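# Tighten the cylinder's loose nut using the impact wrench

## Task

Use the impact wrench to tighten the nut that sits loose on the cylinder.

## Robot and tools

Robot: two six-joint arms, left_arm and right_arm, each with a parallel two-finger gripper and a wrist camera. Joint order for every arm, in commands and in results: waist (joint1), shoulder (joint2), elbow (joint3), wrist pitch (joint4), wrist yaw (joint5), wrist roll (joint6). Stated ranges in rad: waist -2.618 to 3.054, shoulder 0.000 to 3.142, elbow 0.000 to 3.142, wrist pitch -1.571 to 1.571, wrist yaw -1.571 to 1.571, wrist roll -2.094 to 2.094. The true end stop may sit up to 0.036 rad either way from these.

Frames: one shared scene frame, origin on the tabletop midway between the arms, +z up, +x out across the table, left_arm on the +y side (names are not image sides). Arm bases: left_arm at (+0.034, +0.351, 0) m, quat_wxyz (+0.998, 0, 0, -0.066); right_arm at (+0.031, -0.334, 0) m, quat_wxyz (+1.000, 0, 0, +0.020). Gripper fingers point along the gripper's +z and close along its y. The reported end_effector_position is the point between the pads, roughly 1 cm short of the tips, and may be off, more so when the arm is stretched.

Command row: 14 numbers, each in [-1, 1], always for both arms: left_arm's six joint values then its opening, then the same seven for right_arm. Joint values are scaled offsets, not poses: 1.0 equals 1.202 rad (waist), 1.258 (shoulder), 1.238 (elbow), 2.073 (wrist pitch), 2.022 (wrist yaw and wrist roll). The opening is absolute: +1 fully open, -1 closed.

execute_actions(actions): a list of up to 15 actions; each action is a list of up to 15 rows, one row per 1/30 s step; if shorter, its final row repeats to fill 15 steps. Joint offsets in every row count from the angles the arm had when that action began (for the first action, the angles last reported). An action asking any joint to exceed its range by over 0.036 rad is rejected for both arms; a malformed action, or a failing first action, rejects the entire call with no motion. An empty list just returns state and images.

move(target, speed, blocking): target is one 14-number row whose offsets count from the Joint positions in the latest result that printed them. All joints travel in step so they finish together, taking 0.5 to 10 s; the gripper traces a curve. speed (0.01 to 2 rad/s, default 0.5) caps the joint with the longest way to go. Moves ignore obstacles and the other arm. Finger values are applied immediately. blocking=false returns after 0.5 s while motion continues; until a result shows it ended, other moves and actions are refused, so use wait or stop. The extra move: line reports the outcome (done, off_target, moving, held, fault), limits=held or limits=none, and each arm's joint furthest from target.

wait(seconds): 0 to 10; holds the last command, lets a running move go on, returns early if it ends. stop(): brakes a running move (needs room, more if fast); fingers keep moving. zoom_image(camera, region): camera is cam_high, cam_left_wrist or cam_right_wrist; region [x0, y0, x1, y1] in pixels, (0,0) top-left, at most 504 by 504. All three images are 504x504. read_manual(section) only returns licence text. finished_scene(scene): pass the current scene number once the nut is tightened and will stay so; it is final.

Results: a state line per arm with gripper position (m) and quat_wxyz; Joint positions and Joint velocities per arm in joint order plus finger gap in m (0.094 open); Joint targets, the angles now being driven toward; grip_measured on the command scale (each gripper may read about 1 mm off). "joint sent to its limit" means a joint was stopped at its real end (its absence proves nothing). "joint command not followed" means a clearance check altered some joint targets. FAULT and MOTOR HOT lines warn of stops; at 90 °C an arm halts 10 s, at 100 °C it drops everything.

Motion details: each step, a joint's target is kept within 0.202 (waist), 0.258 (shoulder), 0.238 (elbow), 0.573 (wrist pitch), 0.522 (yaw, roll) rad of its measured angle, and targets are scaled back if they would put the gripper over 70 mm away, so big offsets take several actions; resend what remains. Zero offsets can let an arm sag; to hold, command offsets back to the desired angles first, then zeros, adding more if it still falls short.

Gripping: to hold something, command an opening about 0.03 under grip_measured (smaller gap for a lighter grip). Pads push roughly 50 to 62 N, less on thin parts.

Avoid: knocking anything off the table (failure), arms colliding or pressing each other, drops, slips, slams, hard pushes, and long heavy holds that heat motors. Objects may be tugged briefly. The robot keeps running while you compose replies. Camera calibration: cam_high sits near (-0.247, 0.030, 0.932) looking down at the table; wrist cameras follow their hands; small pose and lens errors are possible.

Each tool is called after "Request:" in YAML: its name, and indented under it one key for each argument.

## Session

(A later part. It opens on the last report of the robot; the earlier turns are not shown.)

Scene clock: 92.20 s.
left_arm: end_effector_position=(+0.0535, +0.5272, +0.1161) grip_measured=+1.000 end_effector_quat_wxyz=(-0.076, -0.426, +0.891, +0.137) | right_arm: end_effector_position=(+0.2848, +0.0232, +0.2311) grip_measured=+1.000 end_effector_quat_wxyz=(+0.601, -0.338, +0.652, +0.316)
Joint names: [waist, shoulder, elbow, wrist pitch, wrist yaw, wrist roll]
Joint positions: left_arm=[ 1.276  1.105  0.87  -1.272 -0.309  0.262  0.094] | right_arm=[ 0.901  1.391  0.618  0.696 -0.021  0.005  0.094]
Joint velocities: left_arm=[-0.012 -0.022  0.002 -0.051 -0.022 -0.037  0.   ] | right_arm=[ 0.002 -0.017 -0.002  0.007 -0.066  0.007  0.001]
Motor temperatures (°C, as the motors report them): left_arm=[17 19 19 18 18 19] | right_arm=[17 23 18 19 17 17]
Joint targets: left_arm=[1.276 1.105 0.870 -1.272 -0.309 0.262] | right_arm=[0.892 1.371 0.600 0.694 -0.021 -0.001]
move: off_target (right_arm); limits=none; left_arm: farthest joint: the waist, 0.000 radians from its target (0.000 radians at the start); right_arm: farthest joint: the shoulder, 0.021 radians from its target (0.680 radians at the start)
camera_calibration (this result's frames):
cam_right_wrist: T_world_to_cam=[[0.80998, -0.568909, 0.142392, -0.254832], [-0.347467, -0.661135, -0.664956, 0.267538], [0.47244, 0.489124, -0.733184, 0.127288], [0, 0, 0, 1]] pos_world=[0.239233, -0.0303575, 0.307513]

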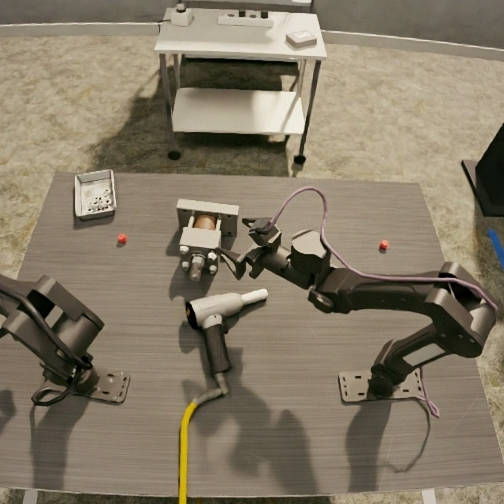

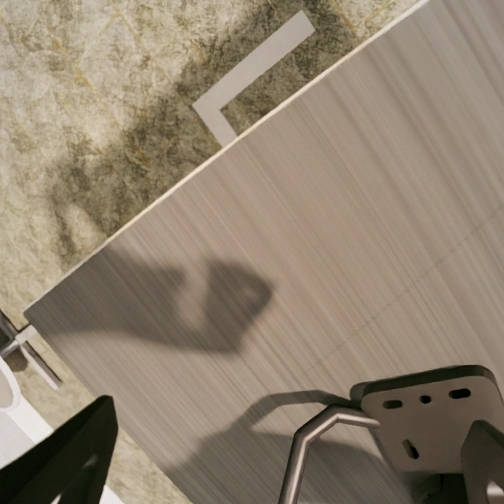

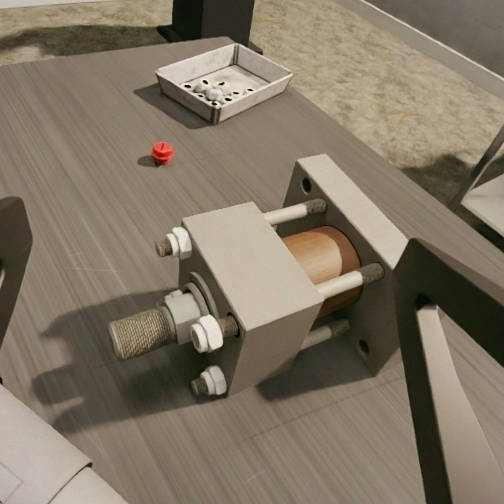

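Request:
move:
  target: [-1,0.3,0.45,-0.1,0.153,-0.057,1, -0.45,0,0,0,0,0,1]
  speed: 1.2

Request:
move:
  target: [-0.82,0.36,0.225,0.06,0,0,1, 0,0,0,0,0,0,1]
  speed: 1.0

Scene clock: 105.43 s.
left_arm: end_effector_position=(+0.2813, +0.3398, +0.1713) grip_measured=+1.000 end_effector_quat_wxyz=(+0.005, +0.104, +0.995, +0.004) | right_arm: end_effector_position=(+0.4310, -0.1554, +0.2317) grip_measured=+1.000 end_effector_quat_wxyz=(+0.664, -0.154, +0.717, +0.147)
Joint names: [waist, shoulder, elbow, wrist pitch, wrist yaw, wrist roll]
Joint positions: left_arm=[ 0.079  1.48   1.392 -1.473 -0.008  0.155  0.094] | right_arm=[ 0.367  1.391  0.618  0.698 -0.021  0.004  0.094]
Joint velocities: left_arm=[-0.027 -0.002  0.002 -0.007 -0.007  0.007  0.   ] | right_arm=[-0.002  0.002 -0.012  0.022 -0.022  0.007 -0.001]
Motor temperatures (°C, as the motors report them): left_arm=[17 19 19 18 18 19] | right_arm=[17 21 18 21 17 17]
Joint targets: left_arm=[0.075 1.483 1.427 -1.479 0.001 0.147] | right_arm=[0.360 1.391 0.618 0.696 -0.021 0.005]
move: off_target (left_arm); limits=none; left_arm: farthest joint: the elbow, 0.035 radians from its target (0.557 radians at the start); right_arm: farthest joint: the waist, 0.007 radians from its target (0.541 radians at the start)
camera_calibration (this result's frames):
cam_left_wrist: T_world_to_cam=[[-0.151267, -0.985784, -0.0731286, 0.393577], [-0.892227, 0.104317, 0.439373, 0.192799], [-0.425498, 0.13171, -0.895323, 0.325631], [0, 0, 0, 1]] pos_world=[0.370112, 0.324981, 0.235616]
cam_right_wrist: T_world_to_cam=[[0.408326, -0.901601, 0.142778, -0.353575], [-0.633667, -0.392547, -0.666613, 0.366134], [0.657066, 0.181722, -0.731602, 0.0182671], [0, 0, 0, 1]] pos_world=[0.364378, -0.178378, 0.307917]

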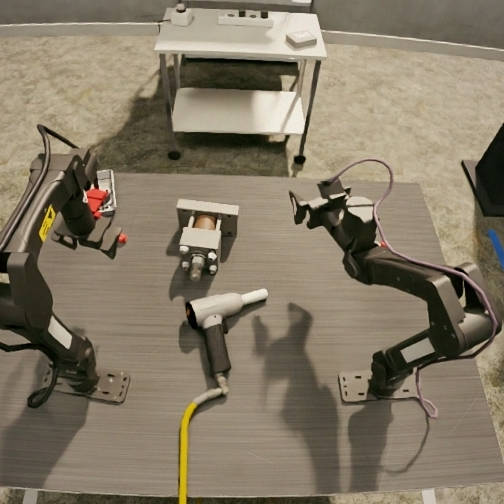

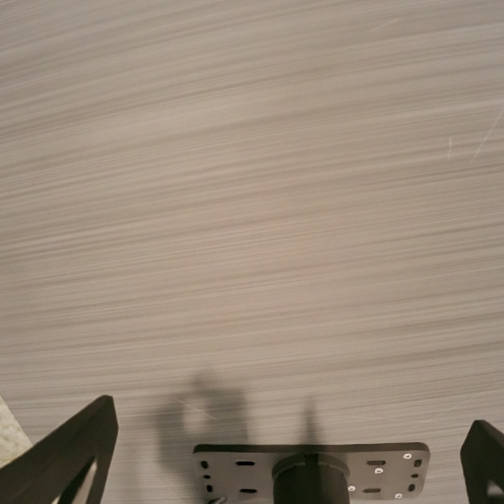

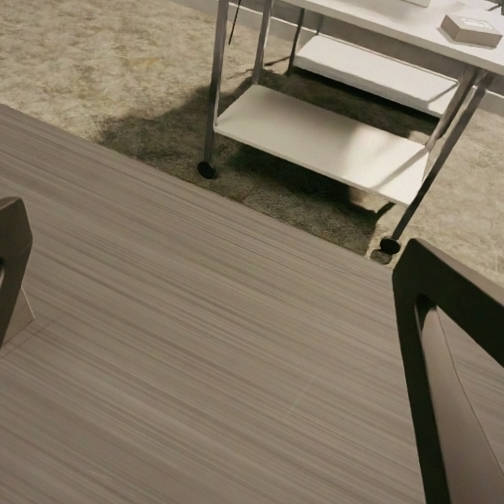

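Scene clock: 106.90 s.
left_arm: end_effector_position=(+0.2069, +0.0546, +0.1004) grip_measured=+1.000 end_effector_quat_wxyz=(-0.042, +0.565, +0.824, +0.022) | right_arm: end_effector_position=(+0.4310, -0.1554, +0.2321) grip_measured=+1.000 end_effector_quat_wxyz=(+0.665, -0.154, +0.716, +0.147)
Joint names: [waist, shoulder, elbow, wrist pitch, wrist yaw, wrist roll]
Joint positions: left_arm=[-0.914  1.94   1.633 -1.359 -0.004  0.155  0.094] | right_arm=[ 0.367  1.391  0.618  0.7   -0.021  0.004  0.094]
Joint velocities: left_arm=[-0.002  0.002 -0.007  0.022  0.051 -0.051  0.   ] | right_arm=[ 0.002  0.012 -0.022 -0.022 -0.022 -0.022  0.001]
Motor temperatures (°C, as the motors report them): left_arm=[17 19 19 18 18 19] | right_arm=[17 21 19 22 17 17]
Joint targets: left_arm=[-0.907 1.933 1.671 -1.348 -0.008 0.155] | right_arm=[0.367 1.391 0.618 0.698 -0.021 0.004]
move: off_target (left_arm); limits=none; left_arm: farthest joint: the elbow, 0.038 radians from its target (0.278 radians at the start); right_arm: farthest joint: the wrist pitch, 0.002 radians from its target (0.000 radians at the start)
camera_calibration (this result's frames):
cam_left_wrist: T_world_to_cam=[[-0.912003, -0.405917, -0.0590049, 0.22035], [-0.372943, 0.760687, 0.53129, 0.0347783], [-0.170776, 0.506543, -0.845133, 0.189863], [0, 0, 0, 1]] pos_world=[0.246354, -0.0331855, 0.154984]
cam_right_wrist: T_world_to_cam=[[0.408076, -0.901709, 0.14281, -0.35356], [-0.632498, -0.392041, -0.668019, 0.366376], [0.658346, 0.182276, -0.730312, 0.0178243], [0, 0, 0, 1]] pos_world=[0.364277, -0.178422, 0.308255]

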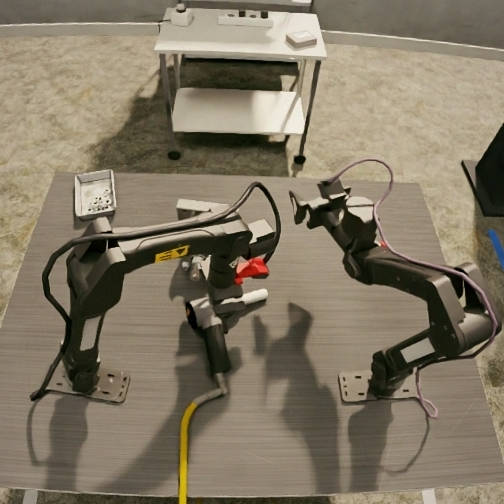

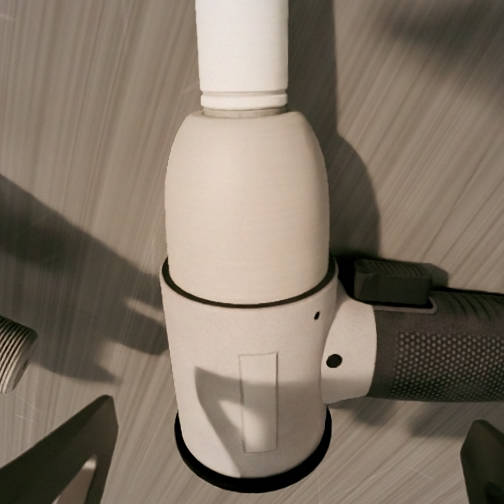

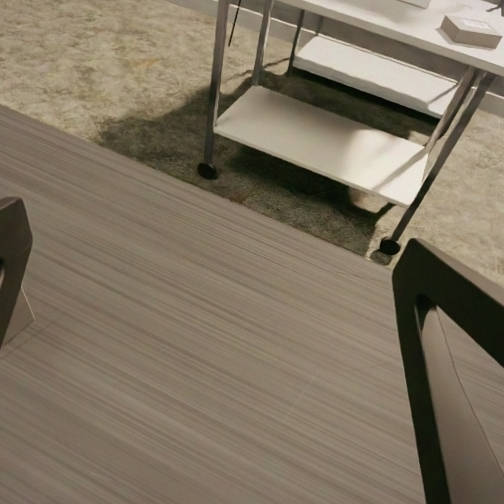

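Request:
move:
  target: [0.02,0.032,0.04,0.062,0,-0.028,1, 0,0,0,0,0,0,1]
  speed: 0.3

Request:
move:
  target: [0,0.032,-0.137,0.105,0,0,1, 0,0,0,0,0,0,1]
  speed: 0.2

Scene clock: 113.73 s.
left_arm: end_effector_position=(+0.2278, +0.0308, +0.0877) grip_measured=+1.000 end_effector_quat_wxyz=(-0.004, +0.538, +0.843, +0.004) | right_arm: end_effector_position=(+0.4311, -0.1553, +0.2326) grip_measured=+1.000 end_effector_quat_wxyz=(+0.665, -0.154, +0.715, +0.147)
Joint names: [waist, shoulder, elbow, wrist pitch, wrist yaw, wrist roll]
Joint positions: left_arm=[-0.898  1.985  1.649 -1.247 -0.004  0.106  0.094] | right_arm=[ 0.367  1.391  0.618  0.702 -0.021  0.004  0.094]
Joint velocities: left_arm=[-0.002 -0.022 -0.012 -0.007  0.051 -0.051  0.   ] | right_arm=[ 0.002 -0.017 -0.007 -0.081 -0.051 -0.037  0.   ]
Motor temperatures (°C, as the motors report them): left_arm=[17 21 20 18 18 19] | right_arm=[17 21 19 22 17 17]
Joint targets: left_arm=[-0.890 1.981 1.682 -1.230 -0.004 0.098] | right_arm=[0.367 1.391 0.618 0.700 -0.021 0.004]
move: off_target (left_arm); limits=none; left_arm: farthest joint: the elbow, 0.034 radians from its target (0.050 radians at the start); right_arm: farthest joint: the wrist pitch, 0.002 radians from its target (0.000 radians at the start)
camera_calibration (this result's frames):
cam_left_wrist: T_world_to_cam=[[-0.880791, -0.468574, -0.0681601, 0.224566], [-0.444801, 0.769422, 0.458412, 0.089931], [-0.162356, 0.434083, -0.886122, 0.198635], [0, 0, 0, 1]] pos_world=[0.270047, -0.0501929, 0.150096]
cam_right_wrist: T_world_to_cam=[[0.407826, -0.901817, 0.142841, -0.353544], [-0.631328, -0.391535, -0.669422, 0.366618], [0.659623, 0.182828, -0.729021, 0.0173811], [0, 0, 0, 1]] pos_world=[0.364176, -0.178466, 0.308594]

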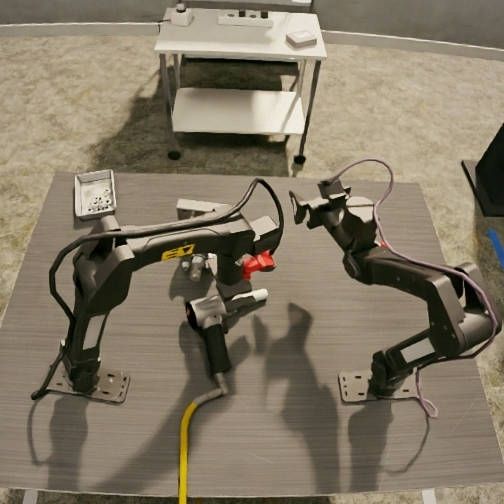

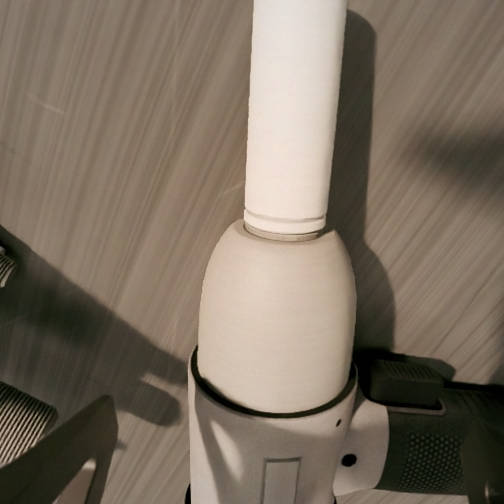

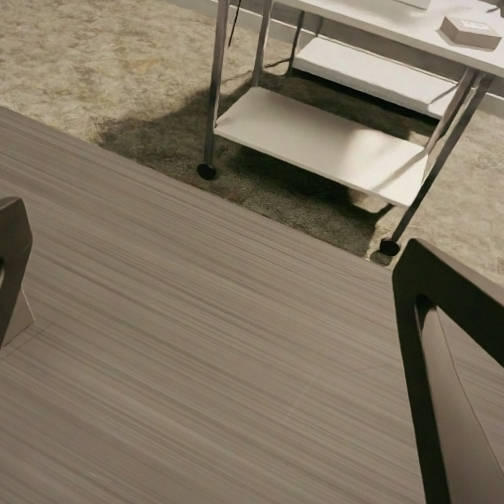

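Scene clock: 115.43 s.
left_arm: end_effector_position=(+0.2278, +0.0308, +0.0327) grip_measured=+1.000 end_effector_quat_wxyz=(-0.005, +0.538, +0.843, +0.005) | right_arm: end_effector_position=(+0.4311, -0.1553, +0.2331) grip_measured=+1.000 end_effector_quat_wxyz=(+0.666, -0.154, +0.715, +0.147)
Joint names: [waist, shoulder, elbow, wrist pitch, wrist yaw, wrist roll]
Joint positions: left_arm=[-0.898  2.029  1.489 -1.045 -0.004  0.106  0.094] | right_arm=[ 0.367  1.391  0.618  0.704 -0.021  0.004  0.094]
Joint velocities: left_arm=[-0.007  0.017 -0.002 -0.037 -0.037 -0.051  0.   ] | right_arm=[-0.012  0.002  0.002 -0.051 -0.007 -0.037  0.   ]
Motor temperatures (°C, as the motors report them): left_arm=[17 21 20 18 18 19] | right_arm=[17 20 19 23 17 17]
Joint targets: left_arm=[-0.898 2.025 1.479 -1.029 -0.004 0.106] | right_arm=[0.367 1.391 0.618 0.702 -0.021 0.004]
move: done; limits=none; left_arm: farthest joint: the wrist pitch, 0.015 radians from its target (0.217 radians at the start); right_arm: farthest joint: the wrist pitch, 0.002 radians from its target (0.000 radians at the start)
camera_calibration (this result's frames):
cam_left_wrist: T_world_to_cam=[[-0.880844, -0.468485, -0.0680819, 0.22082], [-0.444441, 0.768821, 0.459767, 0.115036], [-0.163051, 0.435242, -0.885426, 0.149946], [0, 0, 0, 1]] pos_world=[0.270083, -0.0502542, 0.0949106]
cam_right_wrist: T_world_to_cam=[[0.407576, -0.901925, 0.142872, -0.353528], [-0.630155, -0.391027, -0.670822, 0.366859], [0.660898, 0.18338, -0.727726, 0.0169374], [0, 0, 0, 1]] pos_world=[0.364074, -0.17851, 0.308932]

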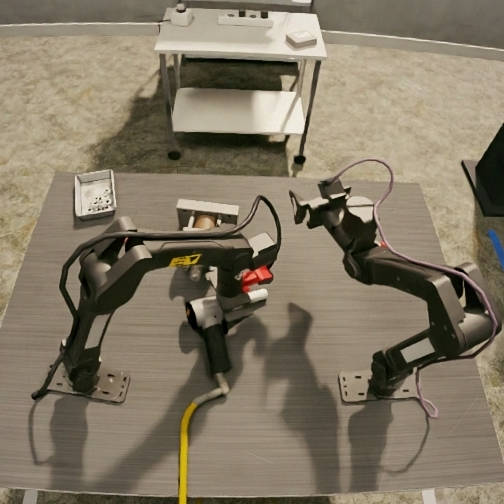

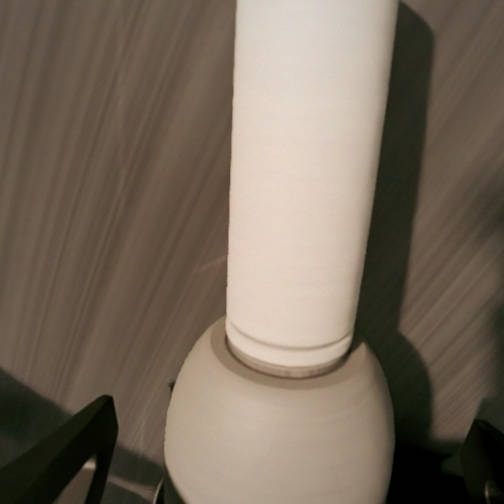

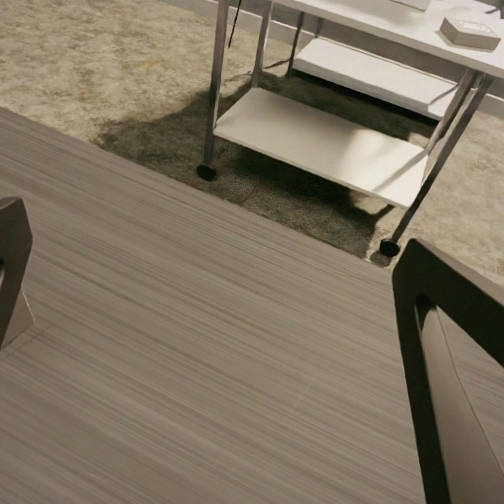

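Request:
move:
  target: [0,0,0,0,0,0,0.25, 0,0,0,0,0,0,1]

Request:
move:
  target: [0,0,0,0,0,0,0.05, 0,0,0,0,0,0,1]

Scene clock: 118.00 s.
left_arm: end_effector_position=(+0.2294, +0.0316, +0.0327) grip_measured=+0.252 end_effector_quat_wxyz=(-0.003, +0.538, +0.843, +0.009) | right_arm: end_effector_position=(+0.4311, -0.1553, +0.2334) grip_measured=+1.000 end_effector_quat_wxyz=(+0.667, -0.154, +0.714, +0.148)
Joint names: [waist, shoulder, elbow, wrist pitch, wrist yaw, wrist roll]
Joint positions: left_arm=[-0.897  2.029  1.489 -1.044 -0.013  0.106  0.059] | right_arm=[ 0.367  1.391  0.618  0.705 -0.021  0.004  0.094]
Joint velocities: left_arm=[ 0.002 -0.012  0.002 -0.022  0.022 -0.007 -0.   ] | right_arm=[ 0.007  0.012 -0.007 -0.007 -0.037 -0.051  0.   ]
Motor temperatures (°C, as the motors report them): left_arm=[17 22 19 18 18 19] | right_arm=[17 20 19 23 17 17]
Joint targets: left_arm=[-0.897 2.029 1.489 -1.045 -0.004 0.106] | right_arm=[0.367 1.391 0.618 0.703 -0.021 0.004]
move: done; limits=none; left_arm: farthest joint: the wrist yaw, 0.009 radians from its target (0.000 radians at the start); right_arm: farthest joint: the wrist pitch, 0.001 radians from its target (0.000 radians at the start)
camera_calibration (this result's frames):
cam_left_wrist: T_world_to_cam=[[-0.879966, -0.468777, -0.0768596, 0.222767], [-0.448576, 0.766757, 0.459198, 0.116203], [-0.156329, 0.438556, -0.885003, 0.148225], [0, 0, 0, 1]] pos_world=[0.271326, -0.0496766, 0.0949412]
cam_right_wrist: T_world_to_cam=[[0.407376, -0.902012, 0.142896, -0.353516], [-0.629214, -0.390621, -0.671941, 0.367051], [0.661917, 0.183821, -0.726689, 0.0165821], [0, 0, 0, 1]] pos_world=[0.363992, -0.178546, 0.309202]

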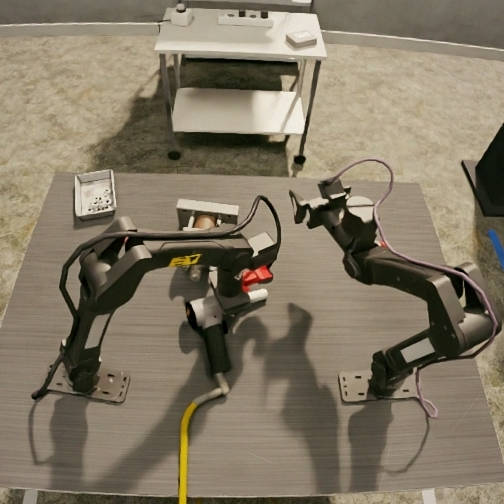

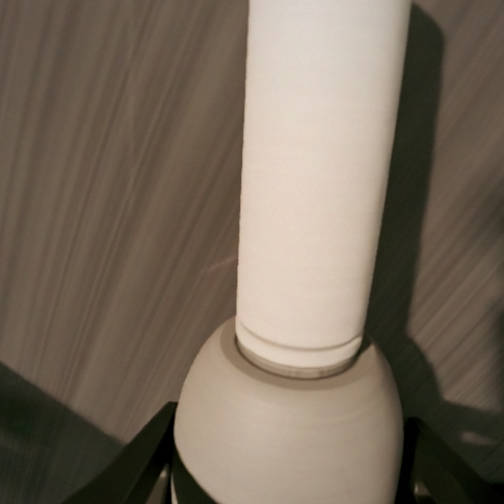

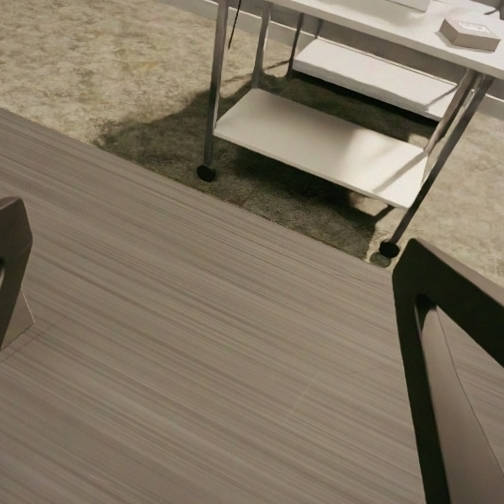

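Scene clock: 118.50 s.
left_arm: end_effector_position=(+0.2311, +0.0323, +0.0323) grip_measured=+0.127 end_effector_quat_wxyz=(-0.001, +0.538, +0.843, +0.012) | right_arm: end_effector_position=(+0.4312, -0.1553, +0.2339) grip_measured=+1.000 end_effector_quat_wxyz=(+0.667, -0.154, +0.714, +0.148)
Joint names: [waist, shoulder, elbow, wrist pitch, wrist yaw, wrist roll]
Joint positions: left_arm=[-0.896  2.03   1.489 -1.043 -0.021  0.107  0.053] | right_arm=[ 0.367  1.391  0.618  0.707 -0.021  0.004  0.094]
Joint velocities: left_arm=[ 0.012 -0.007  0.002  0.022 -0.022 -0.037 -0.   ] | right_arm=[-0.002 -0.017 -0.017  0.051  0.022  0.066  0.001]
Motor temperatures (°C, as the motors report them): left_arm=[17 22 19 18 18 19] | right_arm=[17 20 19 23 17 17]
Joint targets: left_arm=[-0.897 2.029 1.489 -1.044 -0.013 0.106] | right_arm=[0.367 1.391 0.618 0.705 -0.021 0.004]
move: done; limits=none; left_arm: farthest joint: the wrist yaw, 0.008 radians from its target (0.000 radians at the start); right_arm: farthest joint: the wrist pitch, 0.002 radians from its target (0.000 radians at the start)
camera_calibration (this result's frames):
cam_left_wrist: T_world_to_cam=[[-0.879434, -0.468333, -0.0852023, 0.224653], [-0.451791, 0.764816, 0.459284, 0.117326], [-0.149934, 0.442403, -0.884194, 0.146177], [0, 0, 0, 1]] pos_world=[0.272491, -0.0491893, 0.0945037]
cam_right_wrist: T_world_to_cam=[[0.407126, -0.90212, 0.142925, -0.3535], [-0.628037, -0.390111, -0.673337, 0.36729], [0.663188, 0.184371, -0.725389, 0.0161376], [0, 0, 0, 1]] pos_world=[0.363889, -0.17859, 0.30954]

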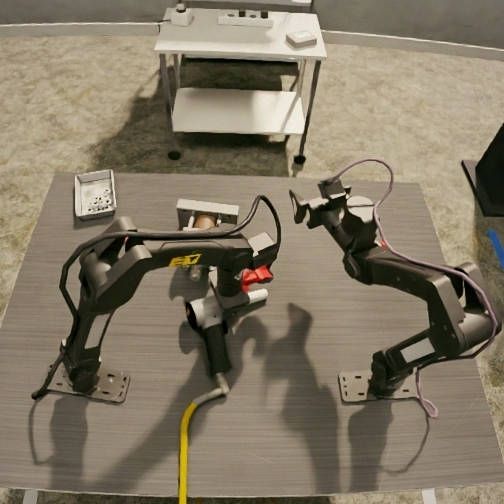

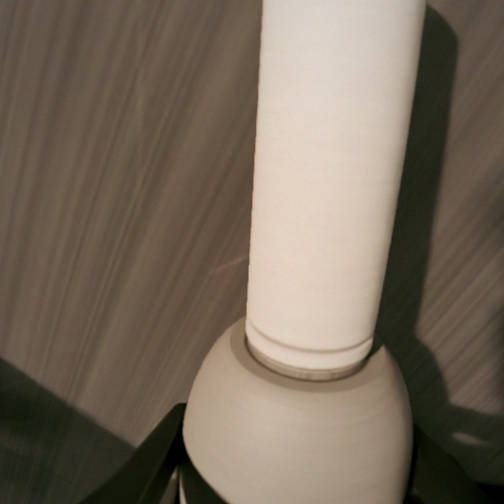

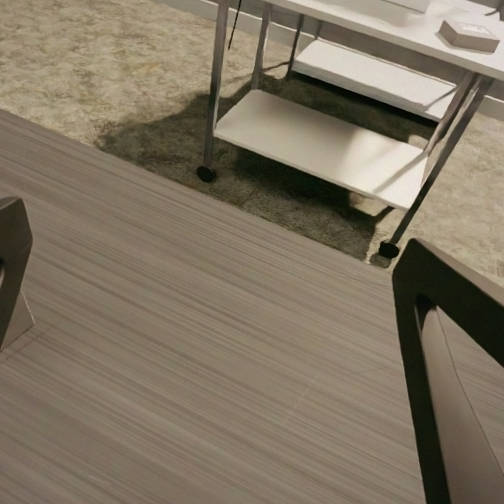

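Request:
move:
  target: [0,-0.045,0.16,-0.095,0.01,0,0.05, 0,0,0,0,0,0,1]
  speed: 0.2

Scene clock: 125.80 s.
left_arm: end_effector_position=(+0.2342, +0.0278, +0.0577) grip_measured=+0.127 end_effector_quat_wxyz=(-0.010, +0.538, +0.843, +0.018) | right_arm: end_effector_position=(+0.4312, -0.1553, +0.2344) grip_measured=+1.000 end_effector_quat_wxyz=(+0.668, -0.154, +0.713, +0.148)
Joint names: [waist, shoulder, elbow, wrist pitch, wrist yaw, wrist roll]
Joint positions: left_arm=[-0.896  2.048  1.619 -1.177 -0.023  0.107  0.053] | right_arm=[ 0.367  1.391  0.618  0.709 -0.021  0.004  0.094]
Joint velocities: left_arm=[-0.007 -0.017  0.012 -0.022  0.007 -0.037  0.001] | right_arm=[-0.012  0.007 -0.012  0.081  0.007 -0.037  0.   ]
Motor temperatures (°C, as the motors report them): left_arm=[17 23 20 18 18 19] | right_arm=[17 20 19 23 17 17]
Joint targets: left_arm=[-0.896 1.973 1.687 -1.240 -0.001 0.107] | right_arm=[0.367 1.391 0.618 0.707 -0.021 0.004]
move: off_target (left_arm); limits=none; left_arm: farthest joint: the shoulder, 0.074 radians from its target (0.056 radians at the start); right_arm: farthest joint: the wrist pitch, 0.002 radians from its target (0.000 radians at the start)
camera_calibration (this result's frames):
cam_left_wrist: T_world_to_cam=[[-0.880471, -0.466252, -0.0859088, 0.227676], [-0.446876, 0.755653, 0.478844, 0.108556], [-0.158344, 0.459998, -0.873687, 0.172054], [0, 0, 0, 1]] pos_world=[0.276216, -0.055021, 0.117899]
cam_right_wrist: T_world_to_cam=[[0.406876, -0.902228, 0.142955, -0.353483], [-0.626857, -0.389601, -0.674731, 0.367529], [0.664456, 0.184919, -0.724087, 0.0156926], [0, 0, 0, 1]] pos_world=[0.363785, -0.178635, 0.309878]

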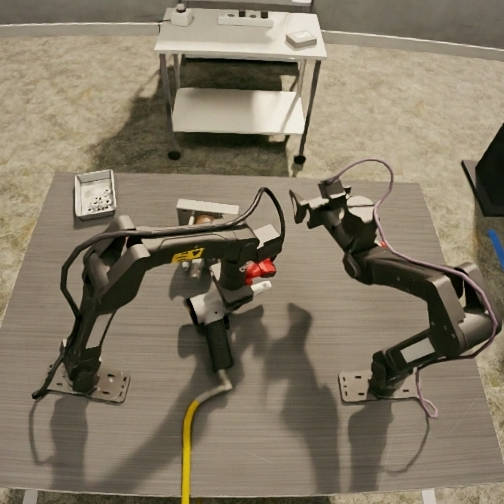

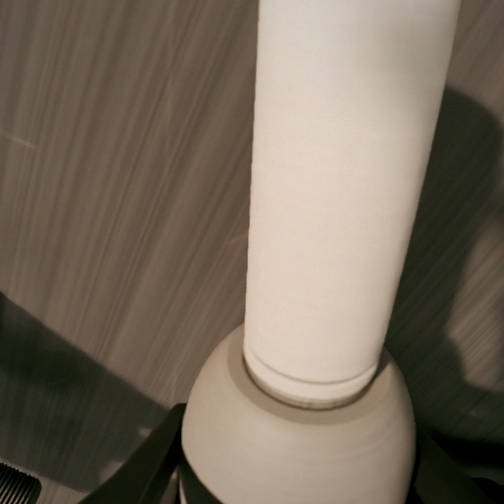

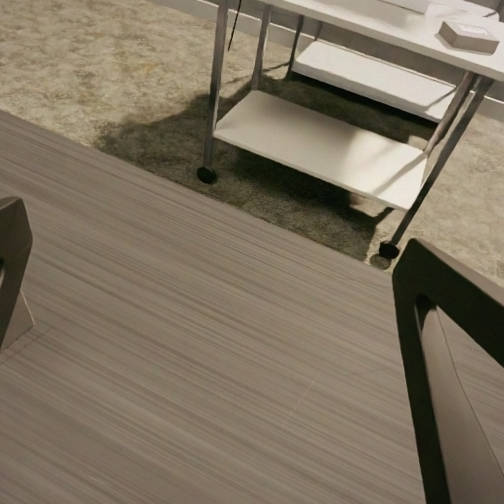

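Request:
move:
  target: [0,-0.03,-0.1,0.064,0,0,0.05, 0,0,0,0,0,0,1]
  speed: 0.12

Request:
move:
  target: [0,0,0,0,0,0,1, 0,0,0,0,0,0,1]

Request:
move:
  target: [0,-0.045,0.2,-0.12,0.01,0,1, 0,0,0,0,0,0,1]
  speed: 0.4

Scene clock: 137.17 s.
left_arm: end_effector_position=(+0.2336, +0.0282, +0.0332) grip_measured=+0.126 end_effector_quat_wxyz=(+0.000, +0.539, +0.842, +0.008) | right_arm: end_effector_position=(+0.4312, -0.1553, +0.2349) grip_measured=+1.000 end_effector_quat_wxyz=(+0.669, -0.153, +0.712, +0.148)
Joint names: [waist, shoulder, elbow, wrist pitch, wrist yaw, wrist roll]
Joint positions: left_arm=[-0.893  2.041  1.51  -1.046 -0.014  0.113  0.053] | right_arm=[ 0.367  1.391  0.618  0.711 -0.021  0.004  0.094]
Joint velocities: left_arm=[-0.017 -0.002  0.002  0.051  0.007 -0.007 -0.001] | right_arm=[-0.002 -0.012  0.017  0.022 -0.007 -0.051  0.   ]
Motor temperatures (°C, as the motors report them): left_arm=[17 28 21 18 18 19] | right_arm=[17 20 19 24 17 17]
Joint targets: left_arm=[-0.896 2.010 1.496 -1.045 -0.023 0.107] | right_arm=[0.367 1.391 0.618 0.709 -0.021 0.004]
move: off_target (left_arm); limits=none; left_arm: farthest joint: the shoulder, 0.031 radians from its target (0.037 radians at the start); right_arm: farthest joint: the wrist pitch, 0.002 radians from its target (0.000 radians at the start)
camera_calibration (this result's frames):
cam_left_wrist: T_world_to_cam=[[-0.880908, -0.466773, -0.0782616, 0.225066], [-0.448356, 0.770054, 0.453865, 0.120394], [-0.151586, 0.434902, -0.887627, 0.149929], [0, 0, 0, 1]] pos_world=[0.274969, -0.0528597, 0.0960521]
cam_right_wrist: T_world_to_cam=[[0.406626, -0.902337, 0.142983, -0.353467], [-0.625675, -0.389089, -0.676122, 0.367766], [0.665723, 0.185467, -0.722783, 0.0152472], [0, 0, 0, 1]] pos_world=[0.36368, -0.17868, 0.310215]

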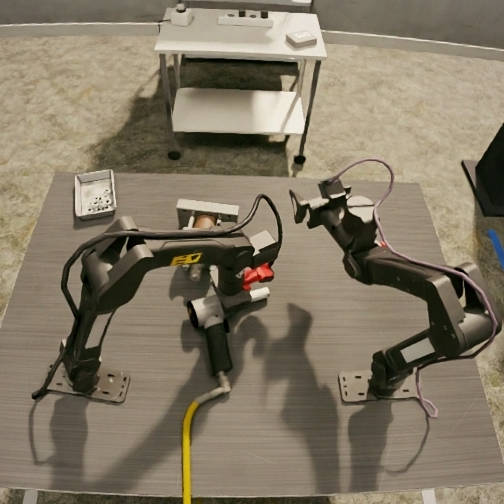

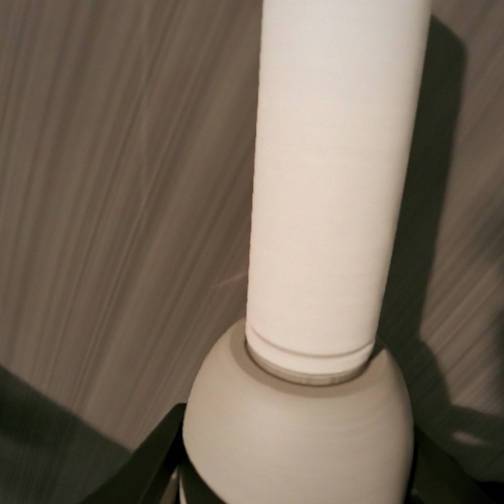

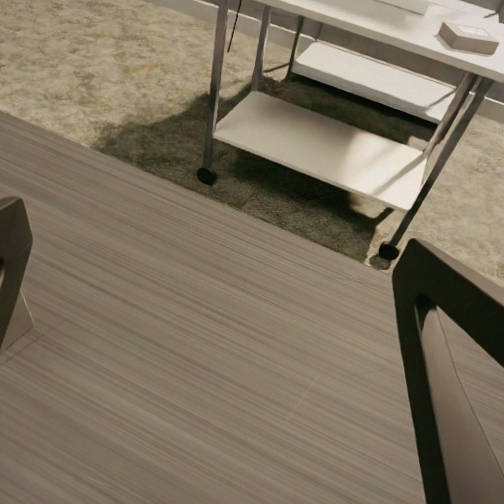

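Scene clock: 137.67 s.
left_arm: end_effector_position=(+0.2336, +0.0282, +0.0332) grip_measured=+1.000 end_effector_quat_wxyz=(+0.000, +0.539, +0.842, +0.008) | right_arm: end_effector_position=(+0.4312, -0.1553, +0.2353) grip_measured=+1.000 end_effector_quat_wxyz=(+0.669, -0.153, +0.712, +0.148)
Joint names: [waist, shoulder, elbow, wrist pitch, wrist yaw, wrist roll]
Joint positions: left_arm=[-0.893  2.041  1.51  -1.046 -0.014  0.113  0.094] | right_arm=[ 0.367  1.391  0.618  0.713 -0.021  0.004  0.094]
Joint velocities: left_arm=[ 0.007  0.017 -0.022 -0.051  0.022 -0.022  0.   ] | right_arm=[ 0.007  0.002  0.007  0.037  0.081 -0.007 -0.   ]
Motor temperatures (°C, as the motors report them): left_arm=[17 28 21 18 18 19] | right_arm=[17 20 19 24 17 17]
Joint targets: left_arm=[-0.893 2.041 1.510 -1.046 -0.014 0.113] | right_arm=[0.367 1.391 0.618 0.711 -0.021 0.004]
move: done; limits=none; left_arm: farthest joint: the waist, 0.000 radians from its target (0.000 radians at the start); right_arm: farthest joint: the wrist pitch, 0.002 radians from its target (0.000 radians at the start)
camera_calibration (this result's frames):
cam_left_wrist: T_world_to_cam=[[-0.881086, -0.466437, -0.0782588, 0.225098], [-0.44806, 0.770224, 0.453869, 0.12032], [-0.151424, 0.434963, -0.887625, 0.149889], [0, 0, 0, 1]] pos_world=[0.274938, -0.0528757, 0.0960517]
cam_right_wrist: T_world_to_cam=[[0.406375, -0.902445, 0.143011, -0.353451], [-0.62449, -0.388577, -0.677511, 0.368003], [0.666987, 0.186014, -0.721476, 0.0148014], [0, 0, 0, 1]] pos_world=[0.363576, -0.178726, 0.310552]

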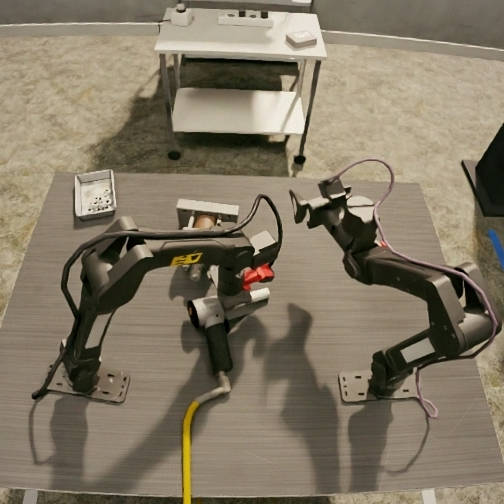

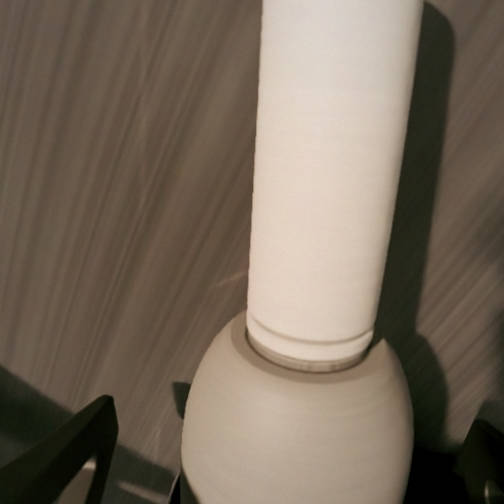

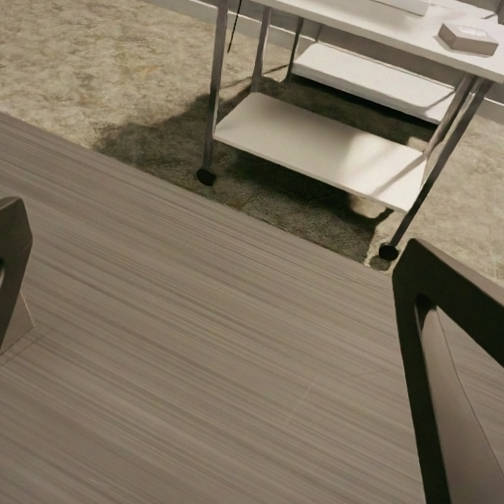

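Scene clock: 139.03 s.
left_arm: end_effector_position=(+0.2343, +0.0227, +0.1020) grip_measured=+1.000 end_effector_quat_wxyz=(+0.005, +0.539, +0.842, -0.002) | right_arm: end_effector_position=(+0.4313, -0.1553, +0.2357) grip_measured=+1.000 end_effector_quat_wxyz=(+0.670, -0.153, +0.711, +0.148)
Joint names: [waist, shoulder, elbow, wrist pitch, wrist yaw, wrist roll]
Joint positions: left_arm=[-0.893  2.001  1.729 -1.288 -0.001  0.113  0.094] | right_arm=[ 0.367  1.391  0.618  0.714 -0.021  0.004  0.094]
Joint velocities: left_arm=[-0.017  0.002 -0.002 -0.022 -0.022 -0.022  0.   ] | right_arm=[-0.012 -0.002  0.002  0.037  0.007  0.007 -0.   ]
Motor temperatures (°C, as the motors report them): left_arm=[17 28 21 18 18 19] | right_arm=[17 20 19 24 17 17]
Joint targets: left_arm=[-0.893 1.984 1.757 -1.295 0.006 0.113] | right_arm=[0.367 1.391 0.618 0.713 -0.021 0.004]
move: off_target (left_arm); limits=none; left_arm: farthest joint: the elbow, 0.029 radians from its target (0.248 radians at the start); right_arm: farthest joint: the wrist pitch, 0.001 radians from its target (0.000 radians at the start)
camera_calibration (this result's frames):
cam_left_wrist: T_world_to_cam=[[-0.88126, -0.467907, -0.0666677, 0.227435], [-0.447036, 0.779409, 0.438954, 0.0947786], [-0.153428, 0.416635, -0.896033, 0.215178], [0, 0, 0, 1]] pos_world=[0.275813, -0.0571036, 0.166365]
cam_right_wrist: T_world_to_cam=[[0.406175, -0.902532, 0.143034, -0.353438], [-0.62354, -0.388166, -0.67862, 0.368192], [0.667997, 0.186451, -0.720428, 0.0144444], [0, 0, 0, 1]] pos_world=[0.363491, -0.178762, 0.310822]

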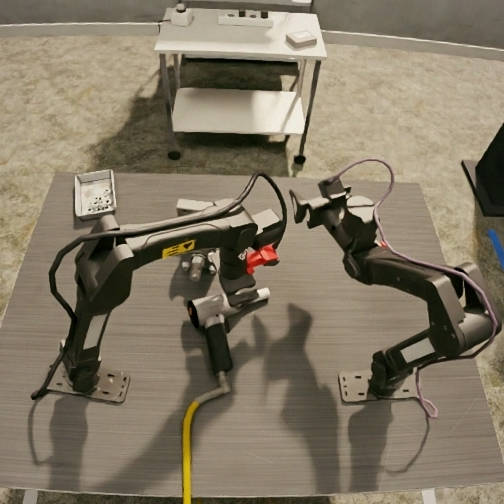

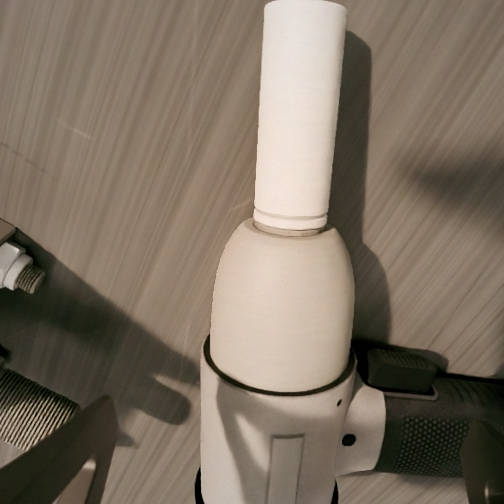

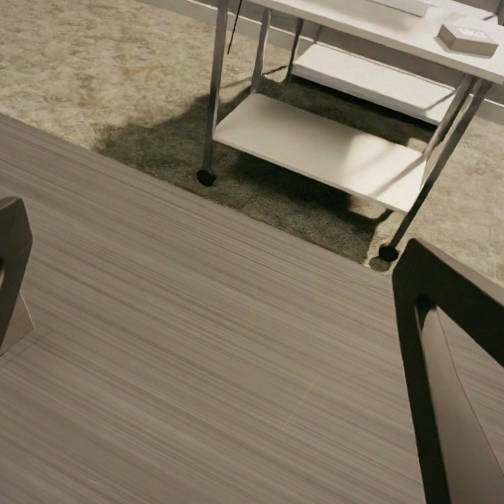

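Request:
move:
  target: [-0.185,-0.175,-0.235,0.036,0,0.757,1, 0,0,0,0,0,0,1]
  speed: 1.0

Scene clock: 150.23 s.
left_arm: end_effector_position=(+0.1429, +0.0385, +0.0986) grip_measured=+1.000 end_effector_quat_wxyz=(-0.002, +0.991, +0.132, +0.002) | right_arm: end_effector_position=(+0.4313, -0.1552, +0.2362) grip_measured=+1.000 end_effector_quat_wxyz=(+0.671, -0.153, +0.711, +0.148)
Joint names: [waist, shoulder, elbow, wrist pitch, wrist yaw, wrist roll]
Joint positions: left_arm=[-1.107  1.804  1.451 -1.22  -0.005  1.636  0.094] | right_arm=[ 0.367  1.391  0.618  0.716 -0.021  0.004  0.094]
Joint velocities: left_arm=[ 0.002 -0.002  0.007 -0.037 -0.037  0.022  0.   ] | right_arm=[-0.007 -0.012  0.007 -0.066  0.007  0.007 -0.   ]
Motor temperatures (°C, as the motors report them): left_arm=[17 27 20 18 18 19] | right_arm=[17 19 19 25 17 17]
Joint targets: left_arm=[-1.115 1.781 1.438 -1.214 -0.002 1.644] | right_arm=[0.367 1.391 0.618 0.714 -0.021 0.004]
move: off_target (left_arm); limits=none; left_arm: farthest joint: the shoulder, 0.023 radians from its target (0.220 radians at the start); right_arm: farthest joint: the wrist pitch, 0.002 radians from its target (0.001 radians at the start)
camera_calibration (this result's frames):
cam_left_wrist: T_world_to_cam=[[-0.314978, 0.947073, -0.0619734, 0.0182531], [0.837054, 0.307979, 0.452206, -0.12354], [0.447358, 0.0905598, -0.889758, 0.117563], [0, 0, 0, 1]] pos_world=[0.0565658, 0.0101141, 0.1616]
cam_right_wrist: T_world_to_cam=[[0.405925, -0.90264, 0.143061, -0.353421], [-0.622351, -0.387651, -0.680004, 0.368427], [0.669257, 0.186996, -0.719116, 0.0139977], [0, 0, 0, 1]] pos_world=[0.363385, -0.178808, 0.311159]

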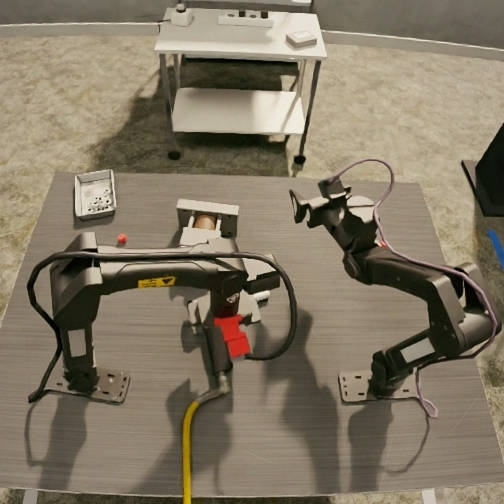

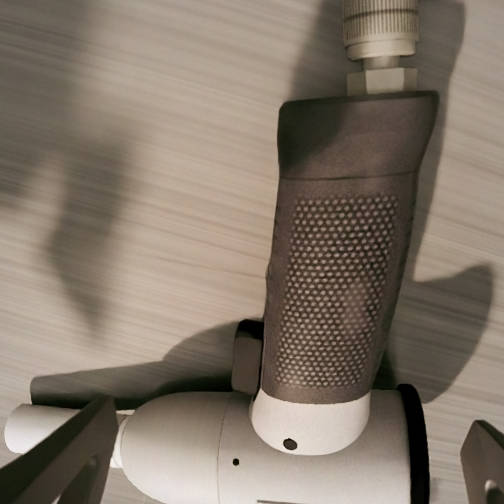

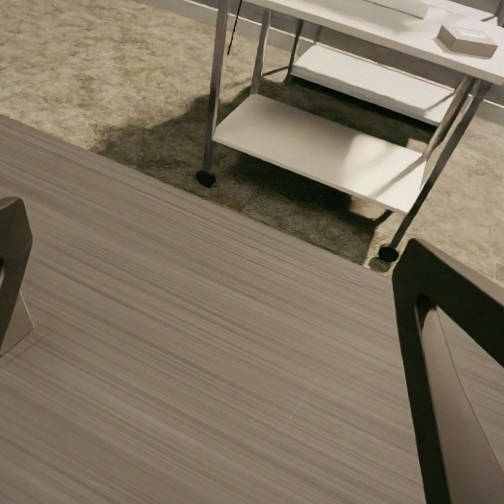

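Request:
move:
  target: [-0.026,0.0,-0.232,0.143,0,0.022,1, 0,0,0,0,0,0,1]
  speed: 0.2

Scene clock: 159.23 s.
left_arm: end_effector_position=(+0.1326, +0.0493, +0.0314) grip_measured=+1.000 end_effector_quat_wxyz=(+0.005, +0.995, +0.103, +0.005) | right_arm: end_effector_position=(+0.4313, -0.1552, +0.2367) grip_measured=+1.000 end_effector_quat_wxyz=(+0.671, -0.153, +0.710, +0.148)
Joint names: [waist, shoulder, elbow, wrist pitch, wrist yaw, wrist roll]
Joint positions: left_arm=[-1.129  1.804  1.175 -0.93  -0.009  1.673  0.094] | right_arm=[ 0.367  1.391  0.618  0.718 -0.021  0.004  0.094]
Joint velocities: left_arm=[-0.007  0.007 -0.022  0.037 -0.022 -0.066  0.   ] | right_arm=[ 0.022  0.002 -0.012 -0.081 -0.022  0.037 -0.   ]
Motor temperatures (°C, as the motors report them): left_arm=[17 26 20 18 18 19] | right_arm=[17 19 19 25 17 17]
Joint targets: left_arm=[-1.139 1.804 1.164 -0.923 -0.005 1.680] | right_arm=[0.367 1.391 0.618 0.716 -0.021 0.004]
move: done; limits=none; left_arm: farthest joint: the elbow, 0.011 radians from its target (0.287 radians at the start); right_arm: farthest joint: the wrist pitch, 0.002 radians from its target (0.000 radians at the start)
camera_calibration (this result's frames):
cam_left_wrist: T_world_to_cam=[[-0.258301, 0.963065, -0.0760656, -0.00732593], [0.850105, 0.263994, 0.455663, -0.0875642], [0.458914, 0.0530346, -0.886896, 0.0616638], [0, 0, 0, 1]] pos_world=[0.0442481, 0.0269015, 0.0940319]
cam_right_wrist: T_world_to_cam=[[0.405674, -0.902748, 0.143088, -0.353404], [-0.621159, -0.387136, -0.681386, 0.368662], [0.670514, 0.18754, -0.717802, 0.0135506], [0, 0, 0, 1]] pos_world=[0.363279, -0.178854, 0.311495]

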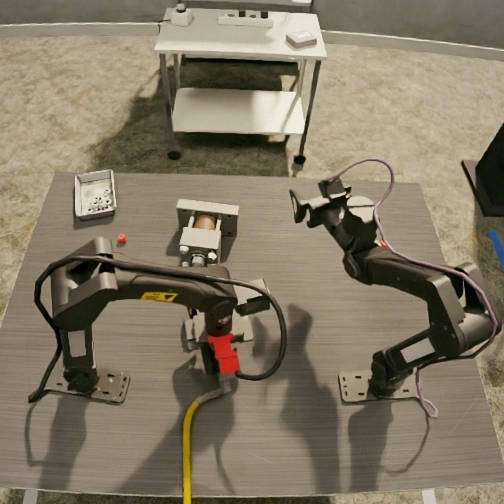

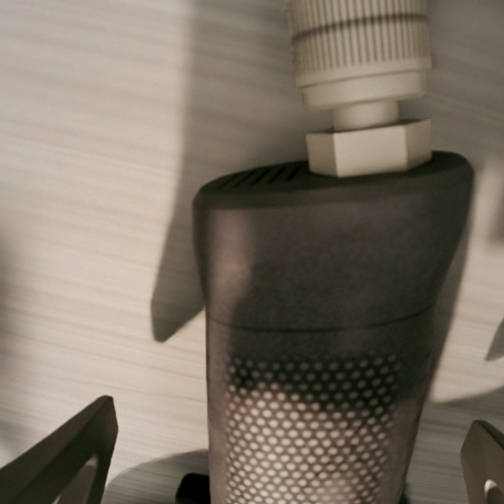

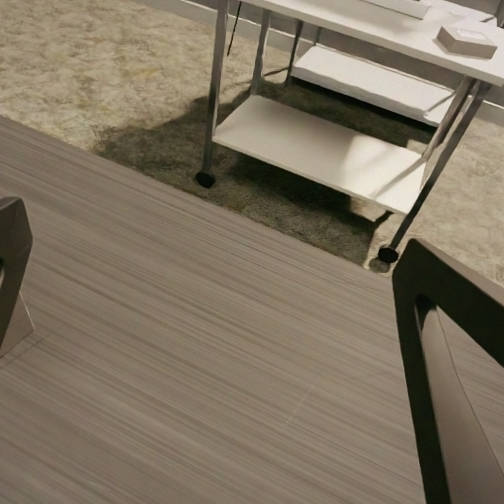

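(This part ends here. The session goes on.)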